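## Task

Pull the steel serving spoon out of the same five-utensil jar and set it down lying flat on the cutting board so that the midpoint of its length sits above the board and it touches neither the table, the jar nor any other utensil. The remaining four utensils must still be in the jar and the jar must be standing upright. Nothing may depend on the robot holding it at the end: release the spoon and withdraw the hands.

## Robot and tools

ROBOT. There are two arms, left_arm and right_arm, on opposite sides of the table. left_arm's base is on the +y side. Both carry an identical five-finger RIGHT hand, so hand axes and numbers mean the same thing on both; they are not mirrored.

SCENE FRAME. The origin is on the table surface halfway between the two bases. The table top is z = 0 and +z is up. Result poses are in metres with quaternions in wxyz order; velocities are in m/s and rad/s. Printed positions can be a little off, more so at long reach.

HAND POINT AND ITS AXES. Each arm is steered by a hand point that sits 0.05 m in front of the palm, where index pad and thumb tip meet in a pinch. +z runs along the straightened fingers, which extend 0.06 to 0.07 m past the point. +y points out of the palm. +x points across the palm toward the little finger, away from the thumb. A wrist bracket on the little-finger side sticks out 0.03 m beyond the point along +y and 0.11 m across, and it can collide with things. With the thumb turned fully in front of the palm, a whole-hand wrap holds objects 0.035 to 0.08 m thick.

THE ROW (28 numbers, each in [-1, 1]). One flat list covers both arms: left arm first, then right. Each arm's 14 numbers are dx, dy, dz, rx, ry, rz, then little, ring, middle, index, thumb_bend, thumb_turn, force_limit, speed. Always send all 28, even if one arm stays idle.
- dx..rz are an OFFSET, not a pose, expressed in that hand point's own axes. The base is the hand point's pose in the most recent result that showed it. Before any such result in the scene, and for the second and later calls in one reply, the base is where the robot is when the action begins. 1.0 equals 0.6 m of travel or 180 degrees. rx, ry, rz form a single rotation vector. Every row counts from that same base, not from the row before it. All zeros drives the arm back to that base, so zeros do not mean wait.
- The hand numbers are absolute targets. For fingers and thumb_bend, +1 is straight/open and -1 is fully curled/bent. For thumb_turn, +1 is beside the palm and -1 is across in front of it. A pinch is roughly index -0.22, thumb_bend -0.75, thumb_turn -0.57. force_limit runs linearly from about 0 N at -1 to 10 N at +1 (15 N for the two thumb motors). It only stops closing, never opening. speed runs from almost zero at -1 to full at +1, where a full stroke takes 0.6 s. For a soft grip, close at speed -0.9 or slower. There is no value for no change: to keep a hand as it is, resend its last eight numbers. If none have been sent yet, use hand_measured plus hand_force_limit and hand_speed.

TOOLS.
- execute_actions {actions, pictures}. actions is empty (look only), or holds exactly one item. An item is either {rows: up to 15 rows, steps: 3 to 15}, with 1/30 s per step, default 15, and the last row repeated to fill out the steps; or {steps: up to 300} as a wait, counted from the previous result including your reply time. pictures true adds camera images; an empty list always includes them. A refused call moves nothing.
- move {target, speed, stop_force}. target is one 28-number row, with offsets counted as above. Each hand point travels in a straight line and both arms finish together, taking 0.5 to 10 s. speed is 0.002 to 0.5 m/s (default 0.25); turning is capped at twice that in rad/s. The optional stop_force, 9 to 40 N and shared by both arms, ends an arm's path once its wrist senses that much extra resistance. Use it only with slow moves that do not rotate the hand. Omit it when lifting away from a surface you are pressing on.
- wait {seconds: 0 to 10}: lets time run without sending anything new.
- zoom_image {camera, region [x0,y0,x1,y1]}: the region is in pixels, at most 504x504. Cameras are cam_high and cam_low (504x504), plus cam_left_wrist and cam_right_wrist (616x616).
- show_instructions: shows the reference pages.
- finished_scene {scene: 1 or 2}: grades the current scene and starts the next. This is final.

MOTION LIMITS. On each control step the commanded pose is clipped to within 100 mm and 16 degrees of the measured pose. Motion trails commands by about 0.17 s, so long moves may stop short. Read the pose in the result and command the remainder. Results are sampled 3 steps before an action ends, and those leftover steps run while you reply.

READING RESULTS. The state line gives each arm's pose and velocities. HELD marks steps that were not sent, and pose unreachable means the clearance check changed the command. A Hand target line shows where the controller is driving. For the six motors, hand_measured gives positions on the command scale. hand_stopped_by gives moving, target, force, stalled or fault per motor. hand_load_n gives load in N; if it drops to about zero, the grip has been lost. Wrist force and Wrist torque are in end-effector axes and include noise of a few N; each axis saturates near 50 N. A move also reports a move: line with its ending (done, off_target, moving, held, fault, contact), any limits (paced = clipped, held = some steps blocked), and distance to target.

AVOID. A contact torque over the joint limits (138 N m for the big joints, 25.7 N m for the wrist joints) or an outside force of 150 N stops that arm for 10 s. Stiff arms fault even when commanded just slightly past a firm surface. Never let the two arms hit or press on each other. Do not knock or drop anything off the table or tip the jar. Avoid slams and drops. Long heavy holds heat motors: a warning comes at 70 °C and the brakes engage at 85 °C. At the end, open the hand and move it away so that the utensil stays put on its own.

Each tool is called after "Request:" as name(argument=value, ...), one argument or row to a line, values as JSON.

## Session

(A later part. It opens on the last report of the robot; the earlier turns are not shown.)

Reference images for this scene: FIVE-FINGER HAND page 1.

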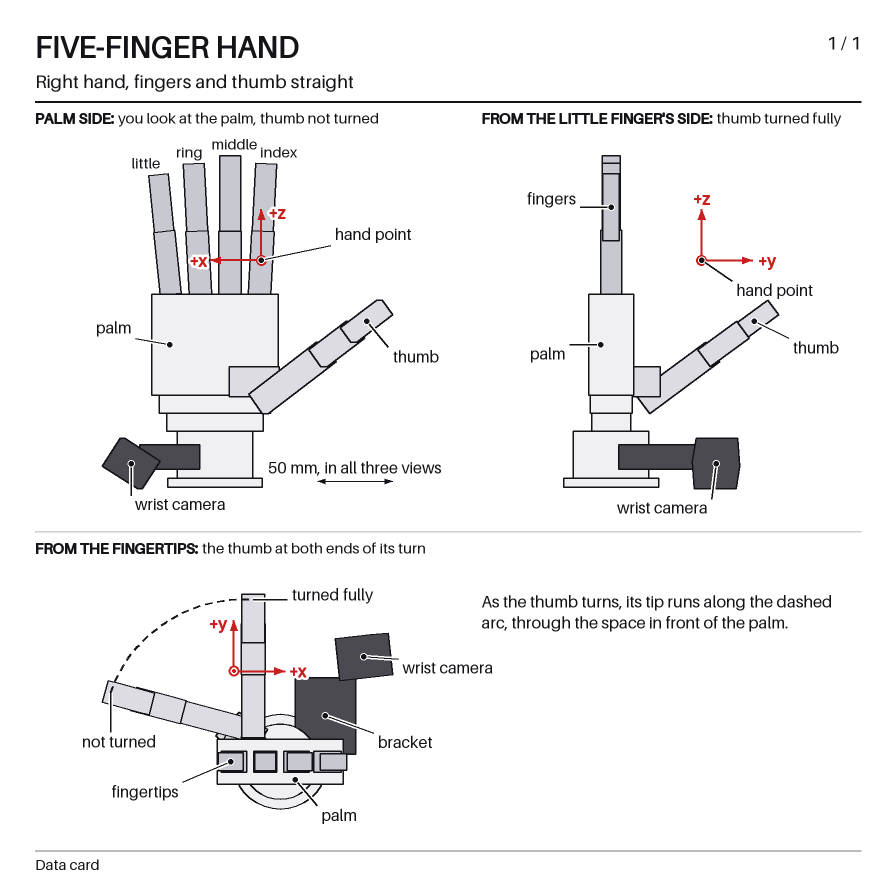

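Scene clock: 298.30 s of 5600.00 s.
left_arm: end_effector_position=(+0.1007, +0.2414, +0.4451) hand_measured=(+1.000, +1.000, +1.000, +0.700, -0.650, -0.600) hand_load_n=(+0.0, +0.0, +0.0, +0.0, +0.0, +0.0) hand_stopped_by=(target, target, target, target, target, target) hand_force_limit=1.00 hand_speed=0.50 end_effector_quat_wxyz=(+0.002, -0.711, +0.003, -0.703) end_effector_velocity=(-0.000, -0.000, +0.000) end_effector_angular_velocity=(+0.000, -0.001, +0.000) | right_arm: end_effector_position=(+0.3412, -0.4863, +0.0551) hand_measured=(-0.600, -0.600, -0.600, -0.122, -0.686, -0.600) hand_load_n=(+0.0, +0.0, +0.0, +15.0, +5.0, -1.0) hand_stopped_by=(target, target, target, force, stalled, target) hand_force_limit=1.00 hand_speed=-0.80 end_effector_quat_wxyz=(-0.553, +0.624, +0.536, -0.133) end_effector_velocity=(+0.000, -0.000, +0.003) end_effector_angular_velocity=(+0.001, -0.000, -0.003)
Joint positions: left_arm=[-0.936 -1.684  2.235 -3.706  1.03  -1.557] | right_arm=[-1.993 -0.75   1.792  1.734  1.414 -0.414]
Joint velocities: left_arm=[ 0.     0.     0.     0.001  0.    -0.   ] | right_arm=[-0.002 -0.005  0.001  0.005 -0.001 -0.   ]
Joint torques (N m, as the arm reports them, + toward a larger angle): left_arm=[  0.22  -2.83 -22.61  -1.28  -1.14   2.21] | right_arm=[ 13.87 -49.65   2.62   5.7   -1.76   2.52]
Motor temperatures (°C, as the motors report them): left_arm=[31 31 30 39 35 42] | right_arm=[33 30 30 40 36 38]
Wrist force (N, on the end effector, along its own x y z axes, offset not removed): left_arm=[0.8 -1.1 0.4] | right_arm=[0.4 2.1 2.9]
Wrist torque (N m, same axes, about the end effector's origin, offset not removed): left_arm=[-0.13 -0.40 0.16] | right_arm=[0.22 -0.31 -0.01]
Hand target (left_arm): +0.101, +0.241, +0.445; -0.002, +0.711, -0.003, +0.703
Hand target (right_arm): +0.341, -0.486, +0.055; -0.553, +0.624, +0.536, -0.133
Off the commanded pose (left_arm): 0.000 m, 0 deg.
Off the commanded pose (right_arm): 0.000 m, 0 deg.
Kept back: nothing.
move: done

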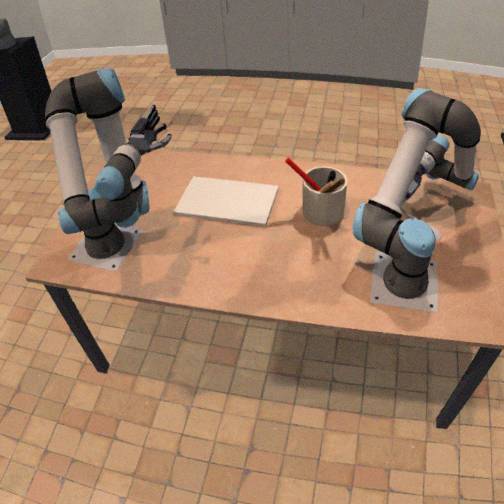

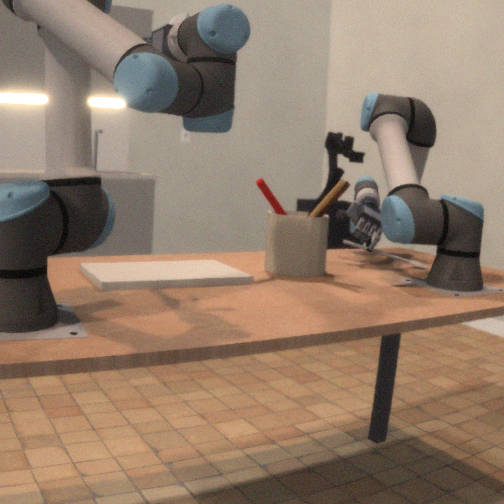

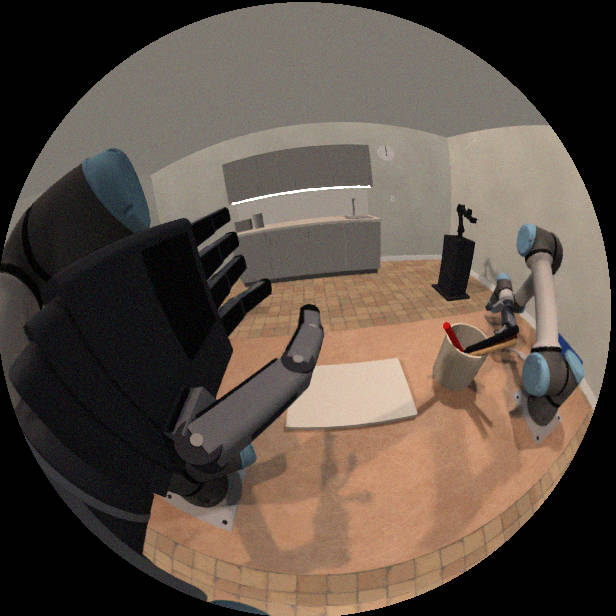

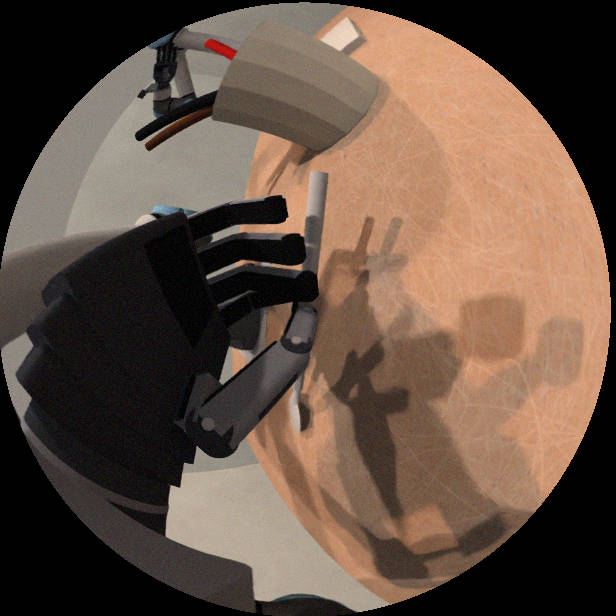

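Request:
move(
  target=[0,0,0,0,0,0,1,1,1,0.7,-0.65,-0.6,1,0.5, 0.237,-0.457,-0.193,0,0,0,-0.6,-0.6,-0.6,-0.9,-0.7,-0.6,1,-0.8],
  speed=0.05,
)

Request:
move(
  target=[0,0,0,0,0,0,1,1,1,0.7,-0.65,-0.6,1,0.5, 0.72,0.085,0.69,0,0,0,-0.6,-0.6,-0.6,-0.9,-0.7,-0.6,1,-0.8],
  speed=0.07,
)

Scene clock: 305.60 s of 5600.00 s.
left_arm: end_effector_position=(+0.1007, +0.2414, +0.4451) hand_measured=(+1.000, +1.000, +1.000, +0.700, -0.650, -0.600) hand_load_n=(+0.0, +0.0, +0.0, +0.0, +0.0, +0.0) hand_stopped_by=(target, target, target, target, target, target) hand_force_limit=1.00 hand_speed=0.50 end_effector_quat_wxyz=(+0.002, -0.711, +0.003, -0.703) end_effector_velocity=(+0.000, +0.000, -0.000) end_effector_angular_velocity=(+0.001, -0.001, +0.002) | right_arm: end_effector_position=(+0.3411, -0.4853, +0.3844) hand_measured=(-0.600, -0.600, -0.600, -0.124, -0.690, -0.600) hand_load_n=(+0.0, +0.0, +0.0, +0.0, +0.0, +0.0) hand_stopped_by=(target, target, target, force, stalled, target) hand_force_limit=1.00 hand_speed=-0.80 end_effector_quat_wxyz=(-0.553, +0.624, +0.536, -0.133) end_effector_velocity=(+0.000, -0.001, +0.002) end_effector_angular_velocity=(-0.000, +0.000, -0.001)
Joint positions: left_arm=[-0.936 -1.684  2.235 -3.706  1.03  -1.557] | right_arm=[-1.991 -1.245  1.562  2.459  1.413 -0.414]
Joint velocities: left_arm=[0.002 0.001 0.    0.    0.    0.001] | right_arm=[-0.001 -0.001 -0.005  0.006  0.     0.   ]
Joint torques (N m, as the arm reports them, + toward a larger angle): left_arm=[  0.43  -3.56 -22.46  -1.3   -0.98   2.06] | right_arm=[ 13.99 -40.49 -26.44   4.96  -1.89   2.53]
Motor temperatures (°C, as the motors report them): left_arm=[31 31 30 39 35 42] | right_arm=[33 30 30 40 36 38]
Wrist force (N, on the end effector, along its own x y z axes, offset not removed): left_arm=[0.3 -0.9 0.9] | right_arm=[1.9 3.2 2.8]
Wrist torque (N m, same axes, about the end effector's origin, offset not removed): left_arm=[-0.16 -0.28 0.10] | right_arm=[0.49 -0.58 0.19]
Hand target (left_arm): +0.101, +0.241, +0.445; -0.002, +0.711, -0.003, +0.703
Hand target (right_arm): +0.341, -0.485, +0.385; -0.553, +0.624, +0.536, -0.133
Off the commanded pose (left_arm): 0.000 m, 0 deg.
Off the commanded pose (right_arm): 0.001 m, 0 deg.
Kept back: nothing.
move: done

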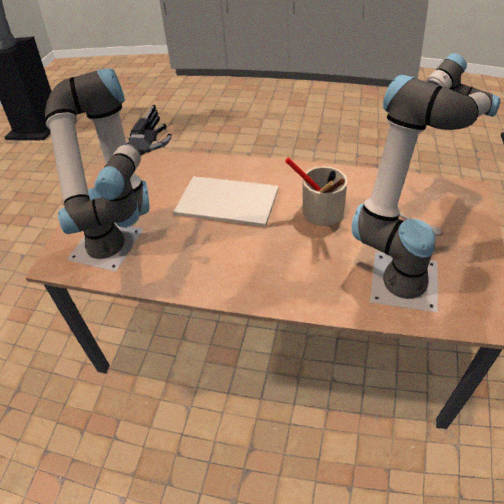

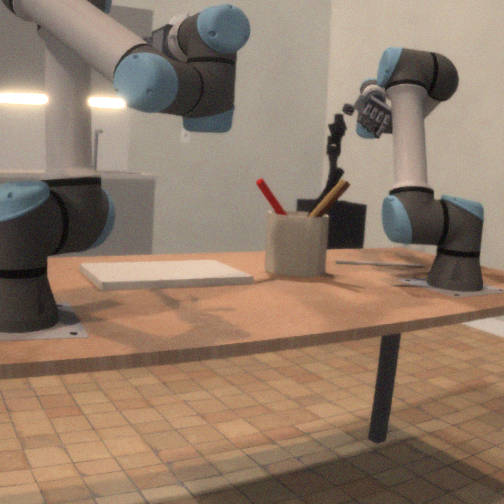

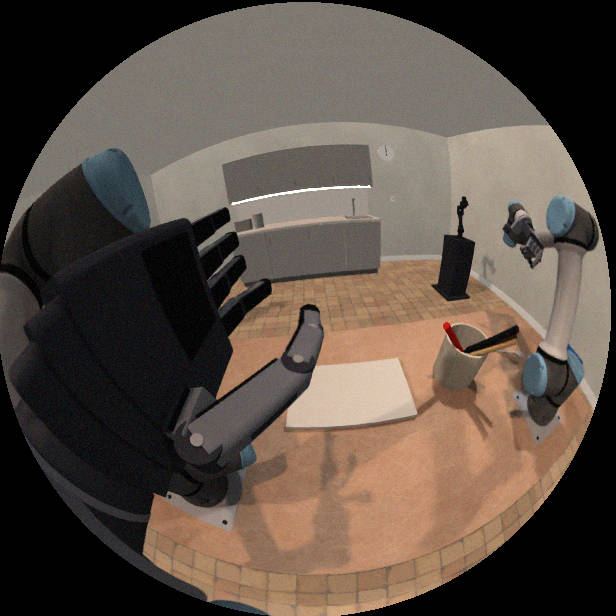

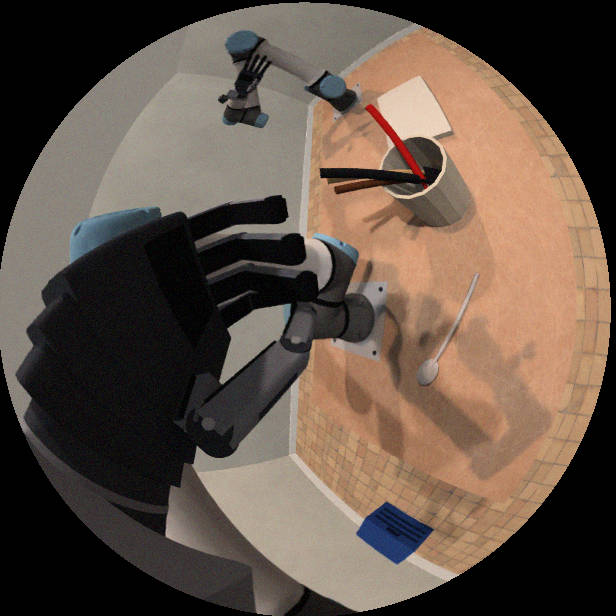

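Scene clock: 314.70 s of 5600.00 s.
left_arm: end_effector_position=(+0.1007, +0.2414, +0.4451) hand_measured=(+1.000, +1.000, +1.000, +0.700, -0.650, -0.600) hand_load_n=(+0.0, +0.0, +0.0, +0.0, +0.0, +0.0) hand_stopped_by=(target, target, target, target, target, target) hand_force_limit=1.00 hand_speed=0.50 end_effector_quat_wxyz=(+0.002, -0.711, +0.003, -0.703) end_effector_velocity=(-0.000, -0.000, -0.000) end_effector_angular_velocity=(+0.001, -0.001, -0.001) | right_arm: end_effector_position=(+0.2235, +0.1030, +0.3809) hand_measured=(-0.600, -0.600, -0.600, -0.124, -0.690, -0.600) hand_load_n=(+0.0, +0.0, +0.0, +0.0, +0.0, +0.0) hand_stopped_by=(target, target, target, force, stalled, target) hand_force_limit=1.00 hand_speed=-0.80 end_effector_quat_wxyz=(-0.553, +0.624, +0.536, -0.132) end_effector_velocity=(+0.000, +0.003, +0.000) end_effector_angular_velocity=(-0.001, -0.002, -0.001)
Joint positions: left_arm=[-0.936 -1.684  2.235 -3.706  1.03  -1.557] | right_arm=[-0.812 -0.792  0.748  2.143  0.422  0.528]
Joint velocities: left_arm=[-0.     0.001  0.    -0.    -0.001 -0.   ] | right_arm=[ 0.005  0.012 -0.026  0.    -0.001  0.014]
Joint torques (N m, as the arm reports them, + toward a larger angle): left_arm=[  0.3   -2.84 -22.96  -1.28  -0.97   2.12] | right_arm=[ 14.4  -34.24 -29.81   1.38  -2.56   2.52]
Motor temperatures (°C, as the motors report them): left_arm=[31 31 30 39 35 42] | right_arm=[33 30 30 40 36 38]
Wrist force (N, on the end effector, along its own x y z axes, offset not removed): left_arm=[0.7 -0.4 0.3] | right_arm=[2.1 1.2 1.7]
Wrist torque (N m, same axes, about the end effector's origin, offset not removed): left_arm=[-0.05 -0.34 0.12] | right_arm=[0.26 -0.55 0.12]
Hand target (left_arm): +0.101, +0.241, +0.445; -0.002, +0.711, -0.003, +0.703
Hand target (right_arm): +0.224, +0.103, +0.381; -0.553, +0.624, +0.536, -0.132
Off the commanded pose (left_arm): 0.000 m, 0 deg.
Off the commanded pose (right_arm): 0.001 m, 0 deg.
Kept back: nothing.
move: done

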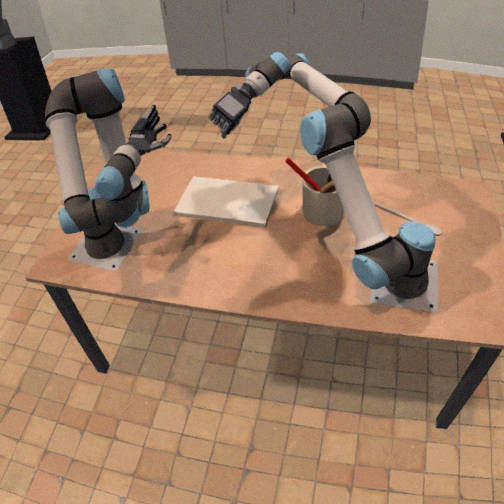

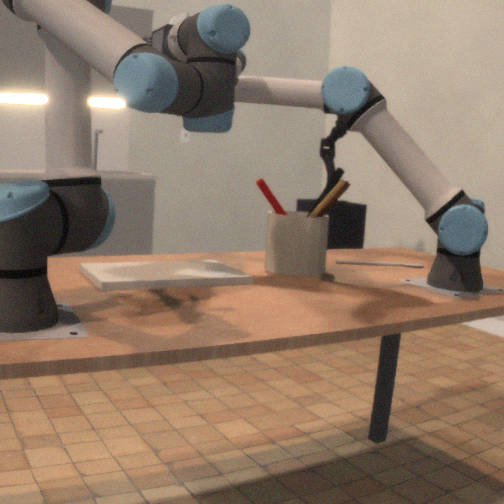

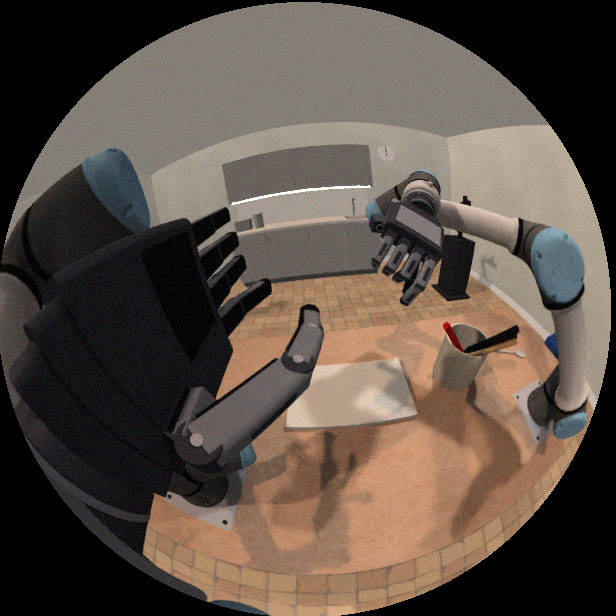

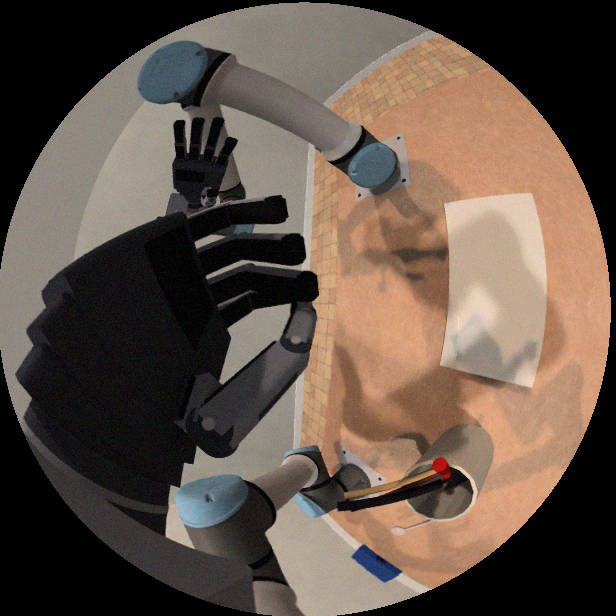

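Request:
move(
  target=[0,0,0,0,0,0,1,1,1,0.7,-0.65,-0.6,1,0.5, -0.72,-0.085,-0.69,0,0,0,-0.6,-0.6,-0.6,0.8,-0.55,-0.6,1,0.5],
  speed=0.2,
)

Request:
move(
  target=[0,0,0,0,0,0,1,1,1,0.7,-0.65,-0.6,1,0.5, -0.21,0.42,0.18,0,0,0,-0.6,-0.6,-0.6,0.8,-0.55,-0.6,1,0.5],
  speed=0.12,
)

Scene clock: 318.63 s of 5600.00 s.
left_arm: end_effector_position=(+0.1007, +0.2414, +0.4451) hand_measured=(+1.000, +1.000, +1.000, +0.700, -0.650, -0.600) hand_load_n=(+0.0, +0.0, +0.0, +0.0, +0.0, +0.0) hand_stopped_by=(target, target, target, target, target, target) hand_force_limit=1.00 hand_speed=0.50 end_effector_quat_wxyz=(+0.002, -0.711, +0.003, -0.703) end_effector_velocity=(+0.001, +0.001, +0.000) end_effector_angular_velocity=(-0.000, +0.001, +0.002) | right_arm: end_effector_position=(+0.3410, -0.4853, +0.3840) hand_measured=(-0.600, -0.600, -0.600, +0.800, -0.550, -0.600) hand_load_n=(+0.0, +0.0, +0.0, +0.0, +0.0, +0.0) hand_stopped_by=(target, target, target, target, target, target) hand_force_limit=1.00 hand_speed=0.50 end_effector_quat_wxyz=(-0.553, +0.624, +0.536, -0.133) end_effector_velocity=(+0.001, -0.003, +0.000) end_effector_angular_velocity=(-0.000, -0.001, +0.000)
Joint positions: left_arm=[-0.936 -1.684  2.235 -3.706  1.03  -1.557] | right_arm=[-1.991 -1.245  1.563  2.458  1.413 -0.414]
Joint velocities: left_arm=[ 0.    -0.002 -0.     0.001  0.002  0.   ] | right_arm=[-0.004  0.003 -0.005  0.002  0.005 -0.002]
Joint torques (N m, as the arm reports them, + toward a larger angle): left_arm=[  0.73  -2.49 -22.76  -1.27  -1.01   2.13] | right_arm=[ -9.3  -19.22 -28.57   5.72   2.03  -2.16]
Motor temperatures (°C, as the motors report them): left_arm=[31 31 30 39 35 42] | right_arm=[33 30 30 40 36 38]
Wrist force (N, on the end effector, along its own x y z axes, offset not removed): left_arm=[-0.3 -1.3 0.4] | right_arm=[1.5 2.3 1.8]
Wrist torque (N m, same axes, about the end effector's origin, offset not removed): left_arm=[-0.17 -0.17 0.03] | right_arm=[0.43 -0.39 0.15]
Hand target (left_arm): +0.101, +0.241, +0.445; -0.002, +0.711, -0.003, +0.703
Hand target (right_arm): +0.341, -0.486, +0.384; -0.553, +0.624, +0.536, -0.133
Off the commanded pose (left_arm): 0.000 m, 0 deg.
Off the commanded pose (right_arm): 0.001 m, 0 deg.
Kept back: nothing.
move: done

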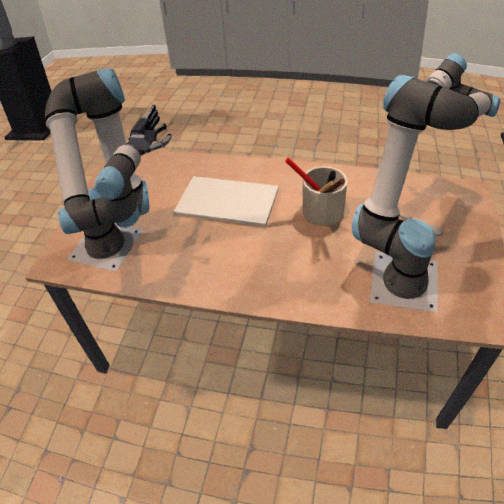

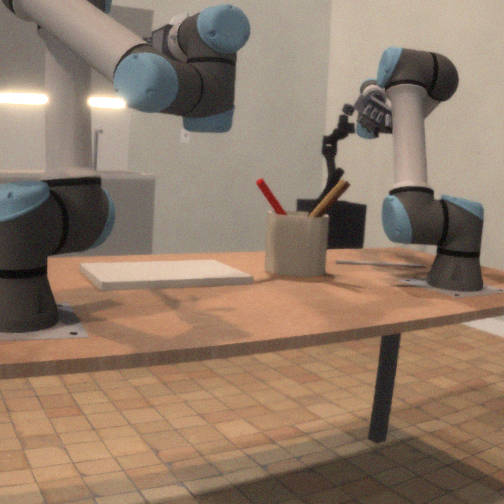

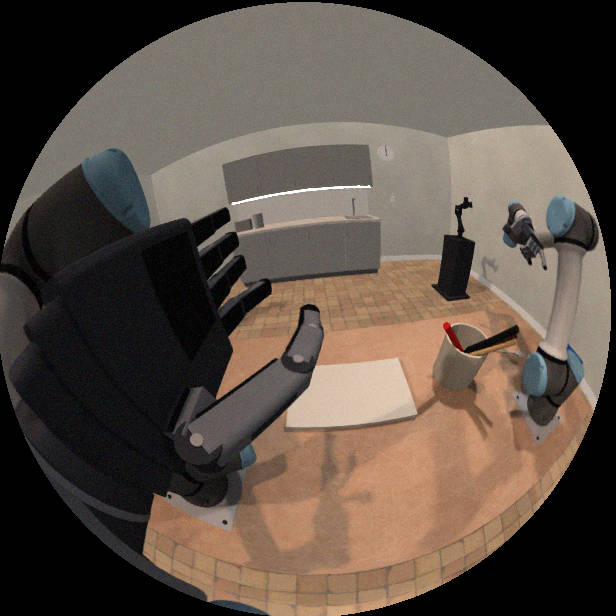

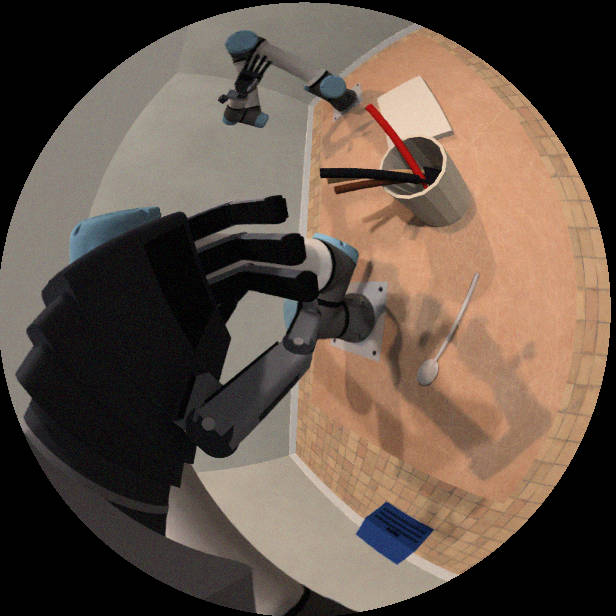

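Scene clock: 321.73 s of 5600.00 s.
left_arm: end_effector_position=(+0.1007, +0.2414, +0.4451) hand_measured=(+1.000, +1.000, +1.000, +0.700, -0.650, -0.600) hand_load_n=(+0.0, +0.0, +0.0, +0.0, +0.0, +0.0) hand_stopped_by=(target, target, target, target, target, target) hand_force_limit=1.00 hand_speed=0.50 end_effector_quat_wxyz=(+0.002, -0.711, +0.003, -0.703) end_effector_velocity=(-0.000, -0.000, +0.000) end_effector_angular_velocity=(-0.002, +0.000, -0.002) | right_arm: end_effector_position=(+0.3416, -0.4814, +0.0829) hand_measured=(-0.600, -0.600, -0.600, +0.800, -0.550, -0.600) hand_load_n=(+0.0, +0.0, +0.0, +0.0, +0.0, +0.0) hand_stopped_by=(target, target, target, target, target, target) hand_force_limit=1.00 hand_speed=0.50 end_effector_quat_wxyz=(-0.553, +0.624, +0.536, -0.133) end_effector_velocity=(+0.000, -0.000, -0.003) end_effector_angular_velocity=(-0.002, +0.001, -0.001)
Joint positions: left_arm=[-0.936 -1.684  2.235 -3.706  1.03  -1.557] | right_arm=[-1.983 -0.808  1.799  1.784  1.405 -0.411]
Joint velocities: left_arm=[-0.001 -0.    -0.     0.    -0.    -0.002] | right_arm=[ 0.     0.006 -0.001 -0.005 -0.     0.002]
Joint torques (N m, as the arm reports them, + toward a larger angle): left_arm=[  0.57  -2.84 -23.    -1.33  -0.98   2.02] | right_arm=[ 13.98 -27.46 -21.34   0.13  -1.68   2.44]
Motor temperatures (°C, as the motors report them): left_arm=[31 31 30 39 35 42] | right_arm=[33 30 30 40 36 38]
Wrist force (N, on the end effector, along its own x y z axes, offset not removed): left_arm=[-0.7 -1.3 1.5] | right_arm=[1.2 2.9 2.7]
Wrist torque (N m, same axes, about the end effector's origin, offset not removed): left_arm=[-0.28 -0.16 -0.03] | right_arm=[0.41 -0.37 0.07]
Hand target (left_arm): +0.101, +0.241, +0.445; -0.002, +0.711, -0.003, +0.703
Hand target (right_arm): +0.342, -0.481, +0.082; -0.553, +0.624, +0.536, -0.133
Off the commanded pose (left_arm): 0.000 m, 0 deg.
Off the commanded pose (right_arm): 0.001 m, 0 deg.
Kept back: nothing.
move: done

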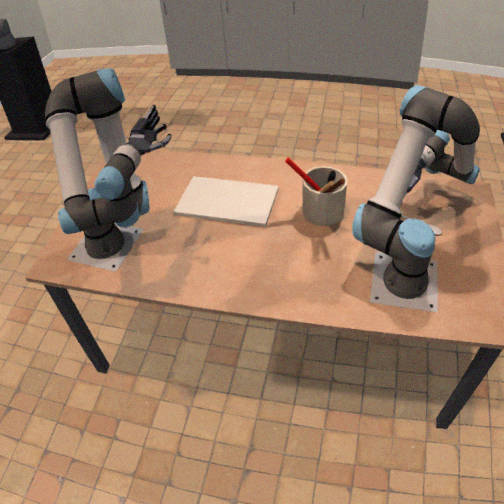

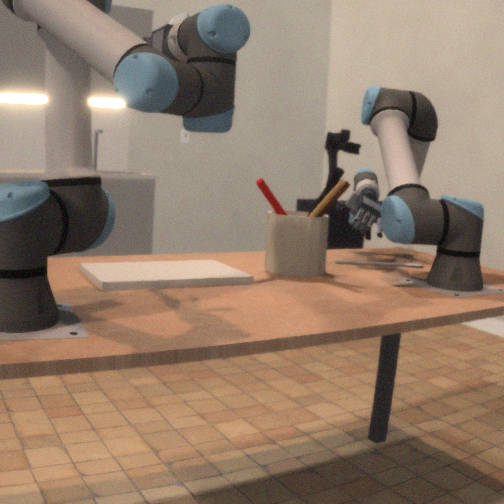

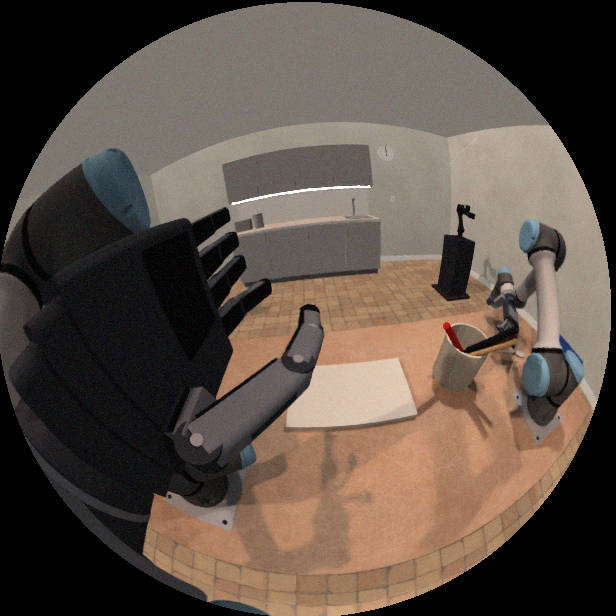

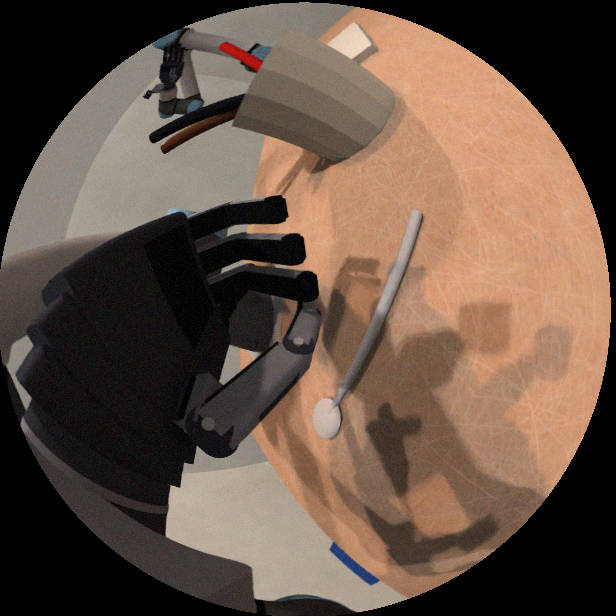

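Request:
move(
  target=[0,0,0,0,0,0,1,1,1,0.7,-0.65,-0.6,1,0.5, -0.107,0.047,0.02,-0.019,0.037,0.015,-0.6,-0.6,-0.6,0.8,-0.55,-0.6,1,0.5],
  speed=0.03,
  stop_force=10,
)

Scene clock: 324.73 s of 5600.00 s.
left_arm: end_effector_position=(+0.1007, +0.2414, +0.4451) hand_measured=(+1.000, +1.000, +1.000, +0.700, -0.650, -0.600) hand_load_n=(+0.0, +0.0, +0.0, +0.0, +0.0, +0.0) hand_stopped_by=(target, target, target, target, target, target) hand_force_limit=1.00 hand_speed=0.50 end_effector_quat_wxyz=(+0.002, -0.711, +0.003, -0.703) end_effector_velocity=(-0.000, -0.000, +0.000) end_effector_angular_velocity=(+0.001, +0.000, -0.002) | right_arm: end_effector_position=(+0.3223, -0.5216, +0.0279) hand_measured=(-0.600, -0.600, -0.600, +0.800, -0.550, -0.600) hand_load_n=(+0.0, +0.0, +0.0, +0.0, +0.0, +0.0) hand_stopped_by=(target, target, target, target, target, target) hand_force_limit=1.00 hand_speed=0.50 end_effector_quat_wxyz=(-0.561, +0.659, +0.492, -0.093) end_effector_velocity=(-0.000, -0.001, -0.002) end_effector_angular_velocity=(+0.002, -0.001, -0.007)
Joint positions: left_arm=[-0.936 -1.684  2.235 -3.706  1.03  -1.557] | right_arm=[-2.142 -0.717  1.853  1.642  1.424 -0.421]
Joint velocities: left_arm=[-0.001 -0.    -0.     0.    -0.001  0.001] | right_arm=[-0.006  0.004  0.001 -0.005 -0.001 -0.002]
Joint torques (N m, as the arm reports them, + toward a larger angle): left_arm=[  1.07  -2.85 -22.88  -1.43  -0.97   2.1 ] | right_arm=[-14.59 -24.47   1.66   0.21   2.08  -2.06]
Motor temperatures (°C, as the motors report them): left_arm=[31 31 30 39 35 42] | right_arm=[33 30 30 40 36 38]
Wrist force (N, on the end effector, along its own x y z axes, offset not removed): left_arm=[-1.4 -1.3 -0.4] | right_arm=[2.9 4.2 2.4]
Wrist torque (N m, same axes, about the end effector's origin, offset not removed): left_arm=[-0.07 -0.02 -0.04] | right_arm=[0.68 -0.62 0.25]
Hand target (left_arm): +0.101, +0.241, +0.445; -0.002, +0.711, -0.003, +0.703
Hand target (right_arm): +0.322, -0.522, +0.028; -0.561, +0.659, +0.492, -0.093
Off the commanded pose (left_arm): 0.000 m, 0 deg.
Off the commanded pose (right_arm): 0.000 m, 0 deg.
Kept back: nothing.
move: done

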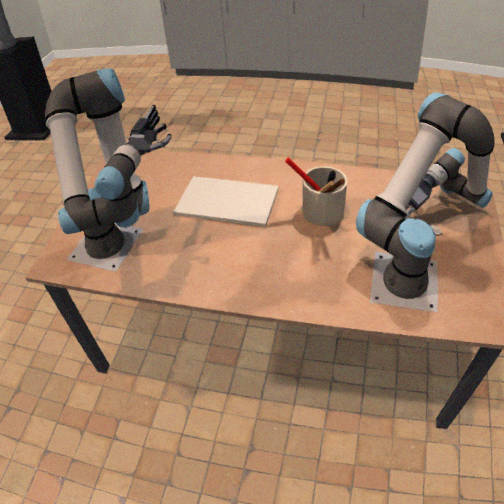

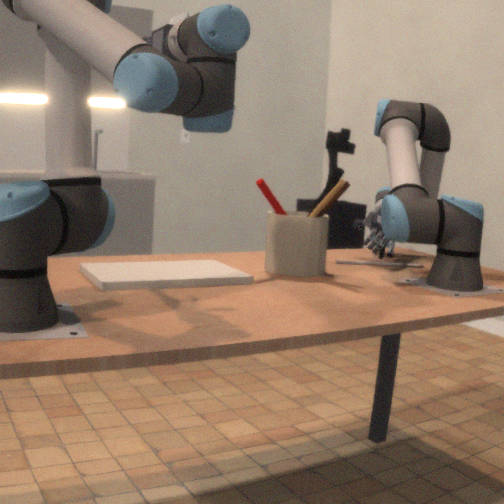

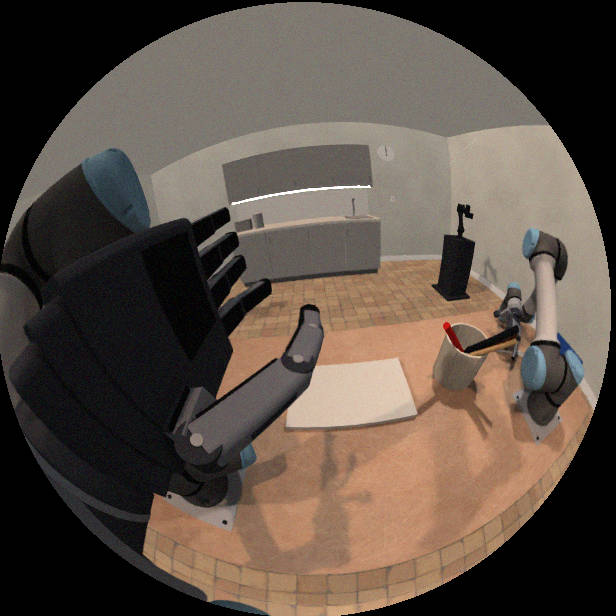

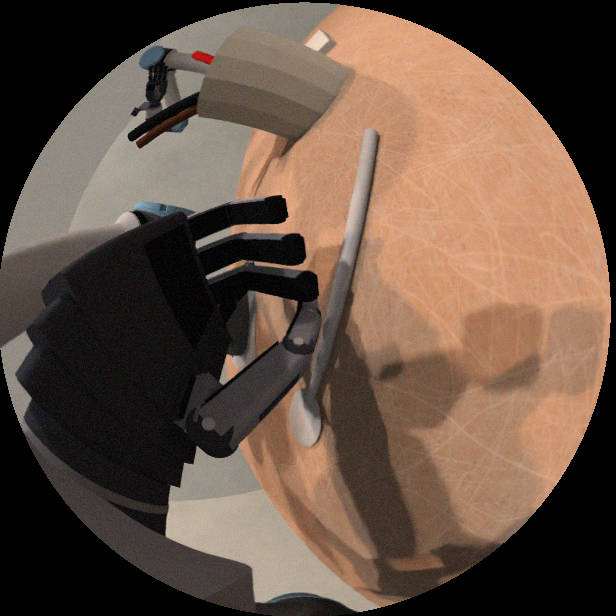

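Request:
move(
  target=[0,0,0,0,0,0,1,1,1,0.7,-0.65,-0.6,1,0.5, 0.011,0.0145,-0.0205,0,0,0,-0.6,-0.6,-0.6,0.8,-0.55,-0.6,1,0.5],
  speed=0.01,
)

Request:
move(
  target=[0,0,0,0,0,0,1,1,1,0.7,-0.65,-0.6,1,0.5, -0.0104,0.02,0.0085,0,0,0,-0.6,-0.6,-0.6,0.5,-0.55,-0.6,1,0.5],
  speed=0.005,
  stop_force=9,
)

Request:
zoom_image(
  camera="cam_low",
  region=[320,190,480,300],
)

Scene clock: 326.83 s of 5600.00 s.
left_arm: end_effector_position=(+0.1007, +0.2414, +0.4451) hand_measured=(+1.000, +1.000, +1.000, +0.700, -0.650, -0.600) hand_load_n=(+0.0, +0.0, +0.0, +0.0, +0.0, +0.0) hand_stopped_by=(target, target, target, target, target, target) hand_force_limit=1.00 hand_speed=0.50 end_effector_quat_wxyz=(+0.002, -0.711, +0.003, -0.703) end_effector_velocity=(+0.000, -0.000, -0.000) end_effector_angular_velocity=(-0.002, +0.001, +0.001) | right_arm: end_effector_position=(+0.3382, -0.5235, +0.0279) hand_measured=(-0.600, -0.600, -0.600, +0.800, -0.550, -0.600) hand_load_n=(+0.0, +0.0, +0.0, +0.0, +0.0, +0.0) hand_stopped_by=(target, target, target, target, target, target) hand_force_limit=1.00 hand_speed=0.50 end_effector_quat_wxyz=(-0.561, +0.659, +0.492, -0.093) end_effector_velocity=(+0.003, -0.000, -0.000) end_effector_angular_velocity=(-0.000, +0.000, +0.000)
Joint positions: left_arm=[-0.936 -1.684  2.235 -3.706  1.03  -1.557] | right_arm=[-2.126 -0.7    1.802  1.674  1.409 -0.415]
Joint velocities: left_arm=[ 0.     0.    -0.001 -0.001  0.    -0.001] | right_arm=[ 0.003  0.004 -0.01   0.006 -0.003  0.001]
Joint torques (N m, as the arm reports them, + toward a larger angle): left_arm=[  0.85  -2.81 -22.59  -1.3   -0.89   2.04] | right_arm=[ 13.58 -30.87 -18.68   5.34  -1.88   2.73]
Motor temperatures (°C, as the motors report them): left_arm=[31 31 30 39 35 42] | right_arm=[33 30 30 40 36 38]
Wrist force (N, on the end effector, along its own x y z axes, offset not removed): left_arm=[1.2 -1.3 0.6] | right_arm=[1.2 2.8 2.6]
Wrist torque (N m, same axes, about the end effector's origin, offset not removed): left_arm=[-0.25 -0.45 0.18] | right_arm=[0.47 -0.34 0.12]
Hand target (left_arm): +0.101, +0.241, +0.445; -0.002, +0.711, -0.003, +0.703
Hand target (right_arm): +0.339, -0.524, +0.028; -0.561, +0.659, +0.492, -0.093
Off the commanded pose (left_arm): 0.000 m, 0 deg.
Off the commanded pose (right_arm): 0.000 m, 0 deg.
Kept back: nothing.
move: done

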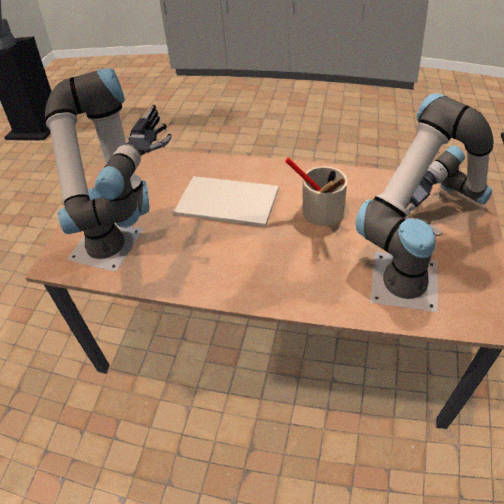

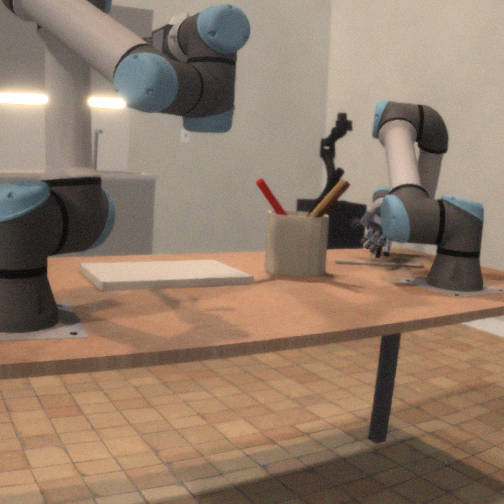

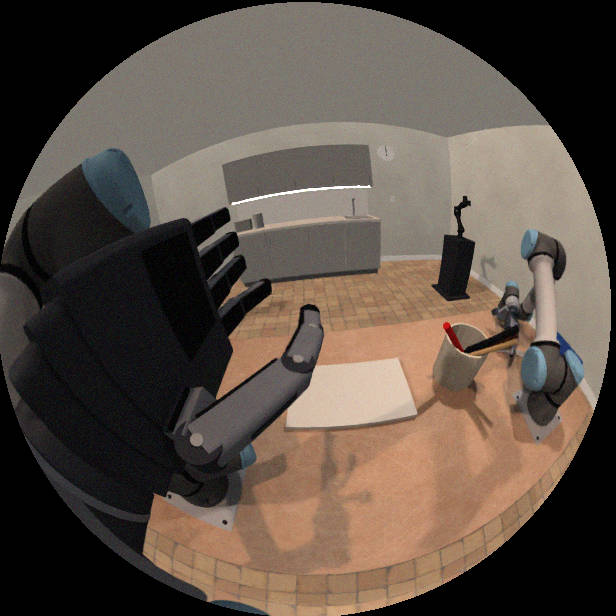

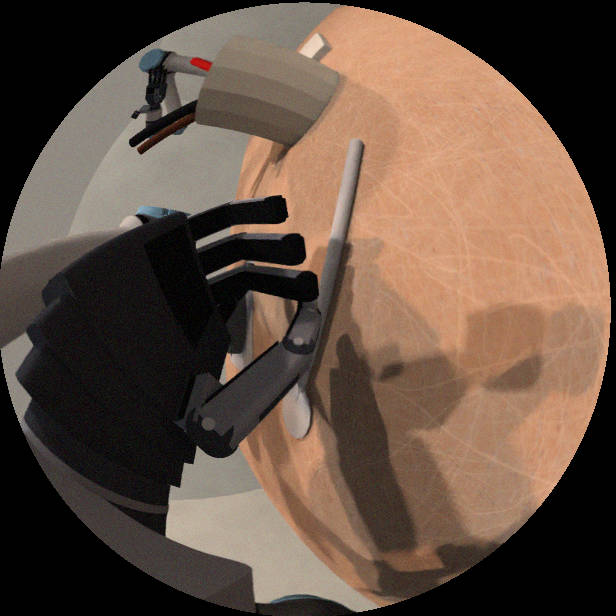

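Scene clock: 329.93 s of 5600.00 s.
left_arm: end_effector_position=(+0.1007, +0.2414, +0.4451) hand_measured=(+1.000, +1.000, +1.000, +0.700, -0.650, -0.600) hand_load_n=(+0.0, +0.0, +0.0, +0.0, +0.0, +0.0) hand_stopped_by=(target, target, target, target, target, target) hand_force_limit=1.00 hand_speed=0.50 end_effector_quat_wxyz=(+0.002, -0.711, +0.003, -0.703) end_effector_velocity=(-0.000, -0.000, -0.000) end_effector_angular_velocity=(-0.000, -0.002, +0.000) | right_arm: end_effector_position=(+0.3382, -0.5236, +0.0136) hand_measured=(-0.600, -0.600, -0.600, +0.500, -0.550, -0.600) hand_load_n=(+0.0, +0.0, +0.0, +0.0, +0.0, +0.0) hand_stopped_by=(target, target, target, target, target, target) hand_force_limit=1.00 hand_speed=0.50 end_effector_quat_wxyz=(-0.561, +0.659, +0.492, -0.093) end_effector_velocity=(-0.000, -0.001, -0.001) end_effector_angular_velocity=(+0.000, -0.001, -0.000)
Joint positions: left_arm=[-0.936 -1.684  2.235 -3.706  1.03  -1.557] | right_arm=[-2.126 -0.669  1.795  1.65   1.409 -0.415]
Joint velocities: left_arm=[ 0.     0.002  0.     0.     0.    -0.001] | right_arm=[-0.002  0.003 -0.001 -0.002  0.001 -0.001]
Joint torques (N m, as the arm reports them, + toward a larger angle): left_arm=[  0.73  -2.73 -22.64  -1.38  -0.96   2.09] | right_arm=[-13.7  -30.05 -18.12   0.1    1.95  -2.19]
Motor temperatures (°C, as the motors report them): left_arm=[31 31 30 39 35 42] | right_arm=[33 30 30 40 36 38]
Wrist force (N, on the end effector, along its own x y z axes, offset not removed): left_arm=[0.5 -2.4 1.4] | right_arm=[0.2 1.8 4.0]
Wrist torque (N m, same axes, about the end effector's origin, offset not removed): left_arm=[-0.43 -0.34 0.05] | right_arm=[0.19 -0.27 -0.02]
Hand target (left_arm): +0.101, +0.241, +0.445; -0.002, +0.711, -0.003, +0.703
Hand target (right_arm): +0.338, -0.524, +0.013; -0.561, +0.659, +0.492, -0.093
Off the commanded pose (left_arm): 0.000 m, 0 deg.
Off the commanded pose (right_arm): 0.000 m, 0 deg.
Kept back: nothing.
move: done

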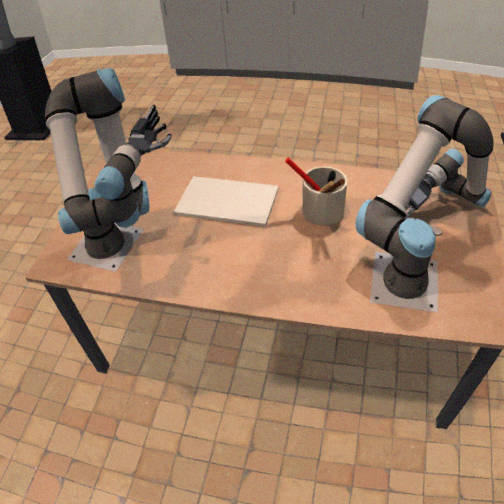

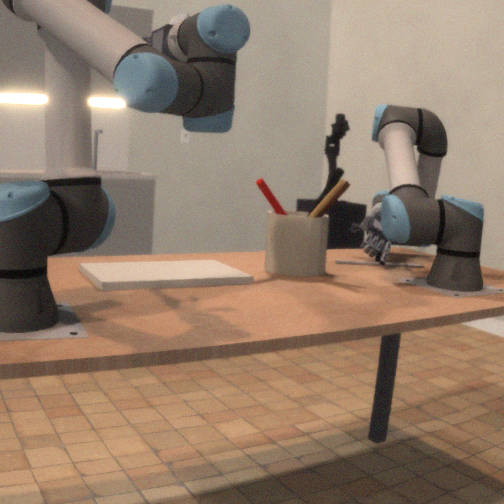

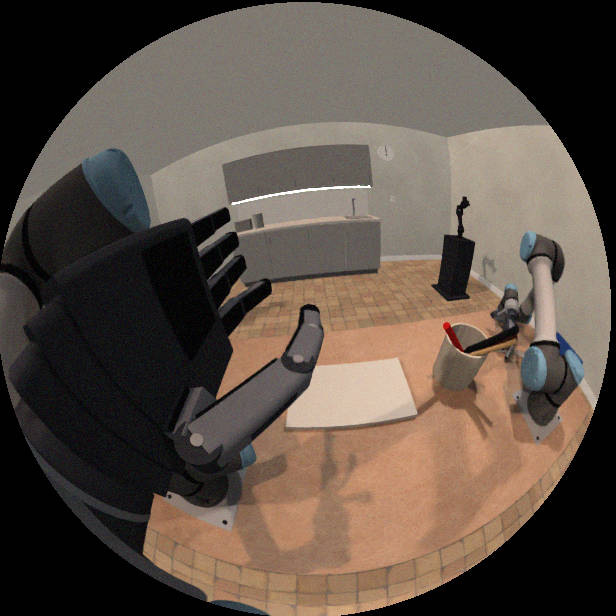

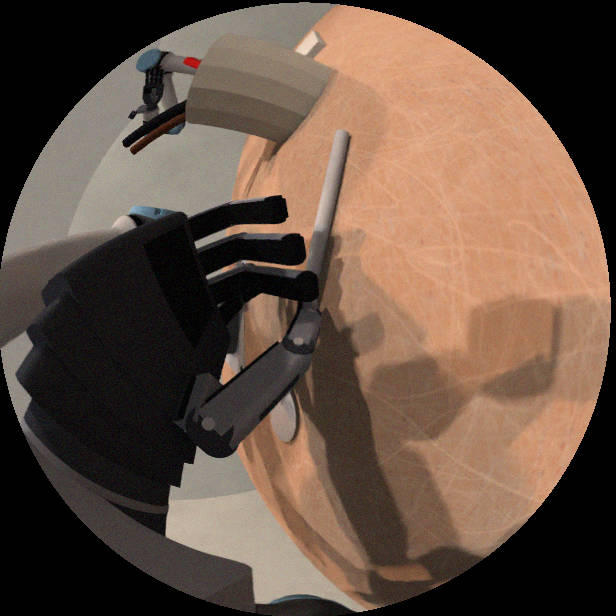

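Region (320, 190, 480, 300) of cam_low's 504x504 image, scaled by 3.150, with more detail than that image has; it fills the top 346 rows of this view, and the rest is white.

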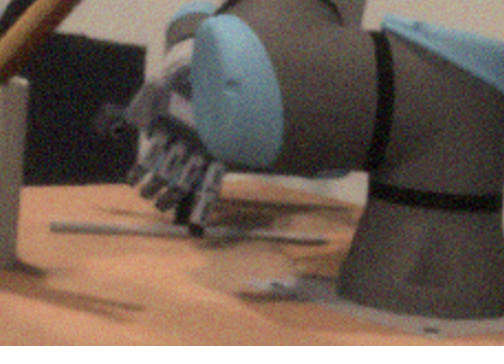

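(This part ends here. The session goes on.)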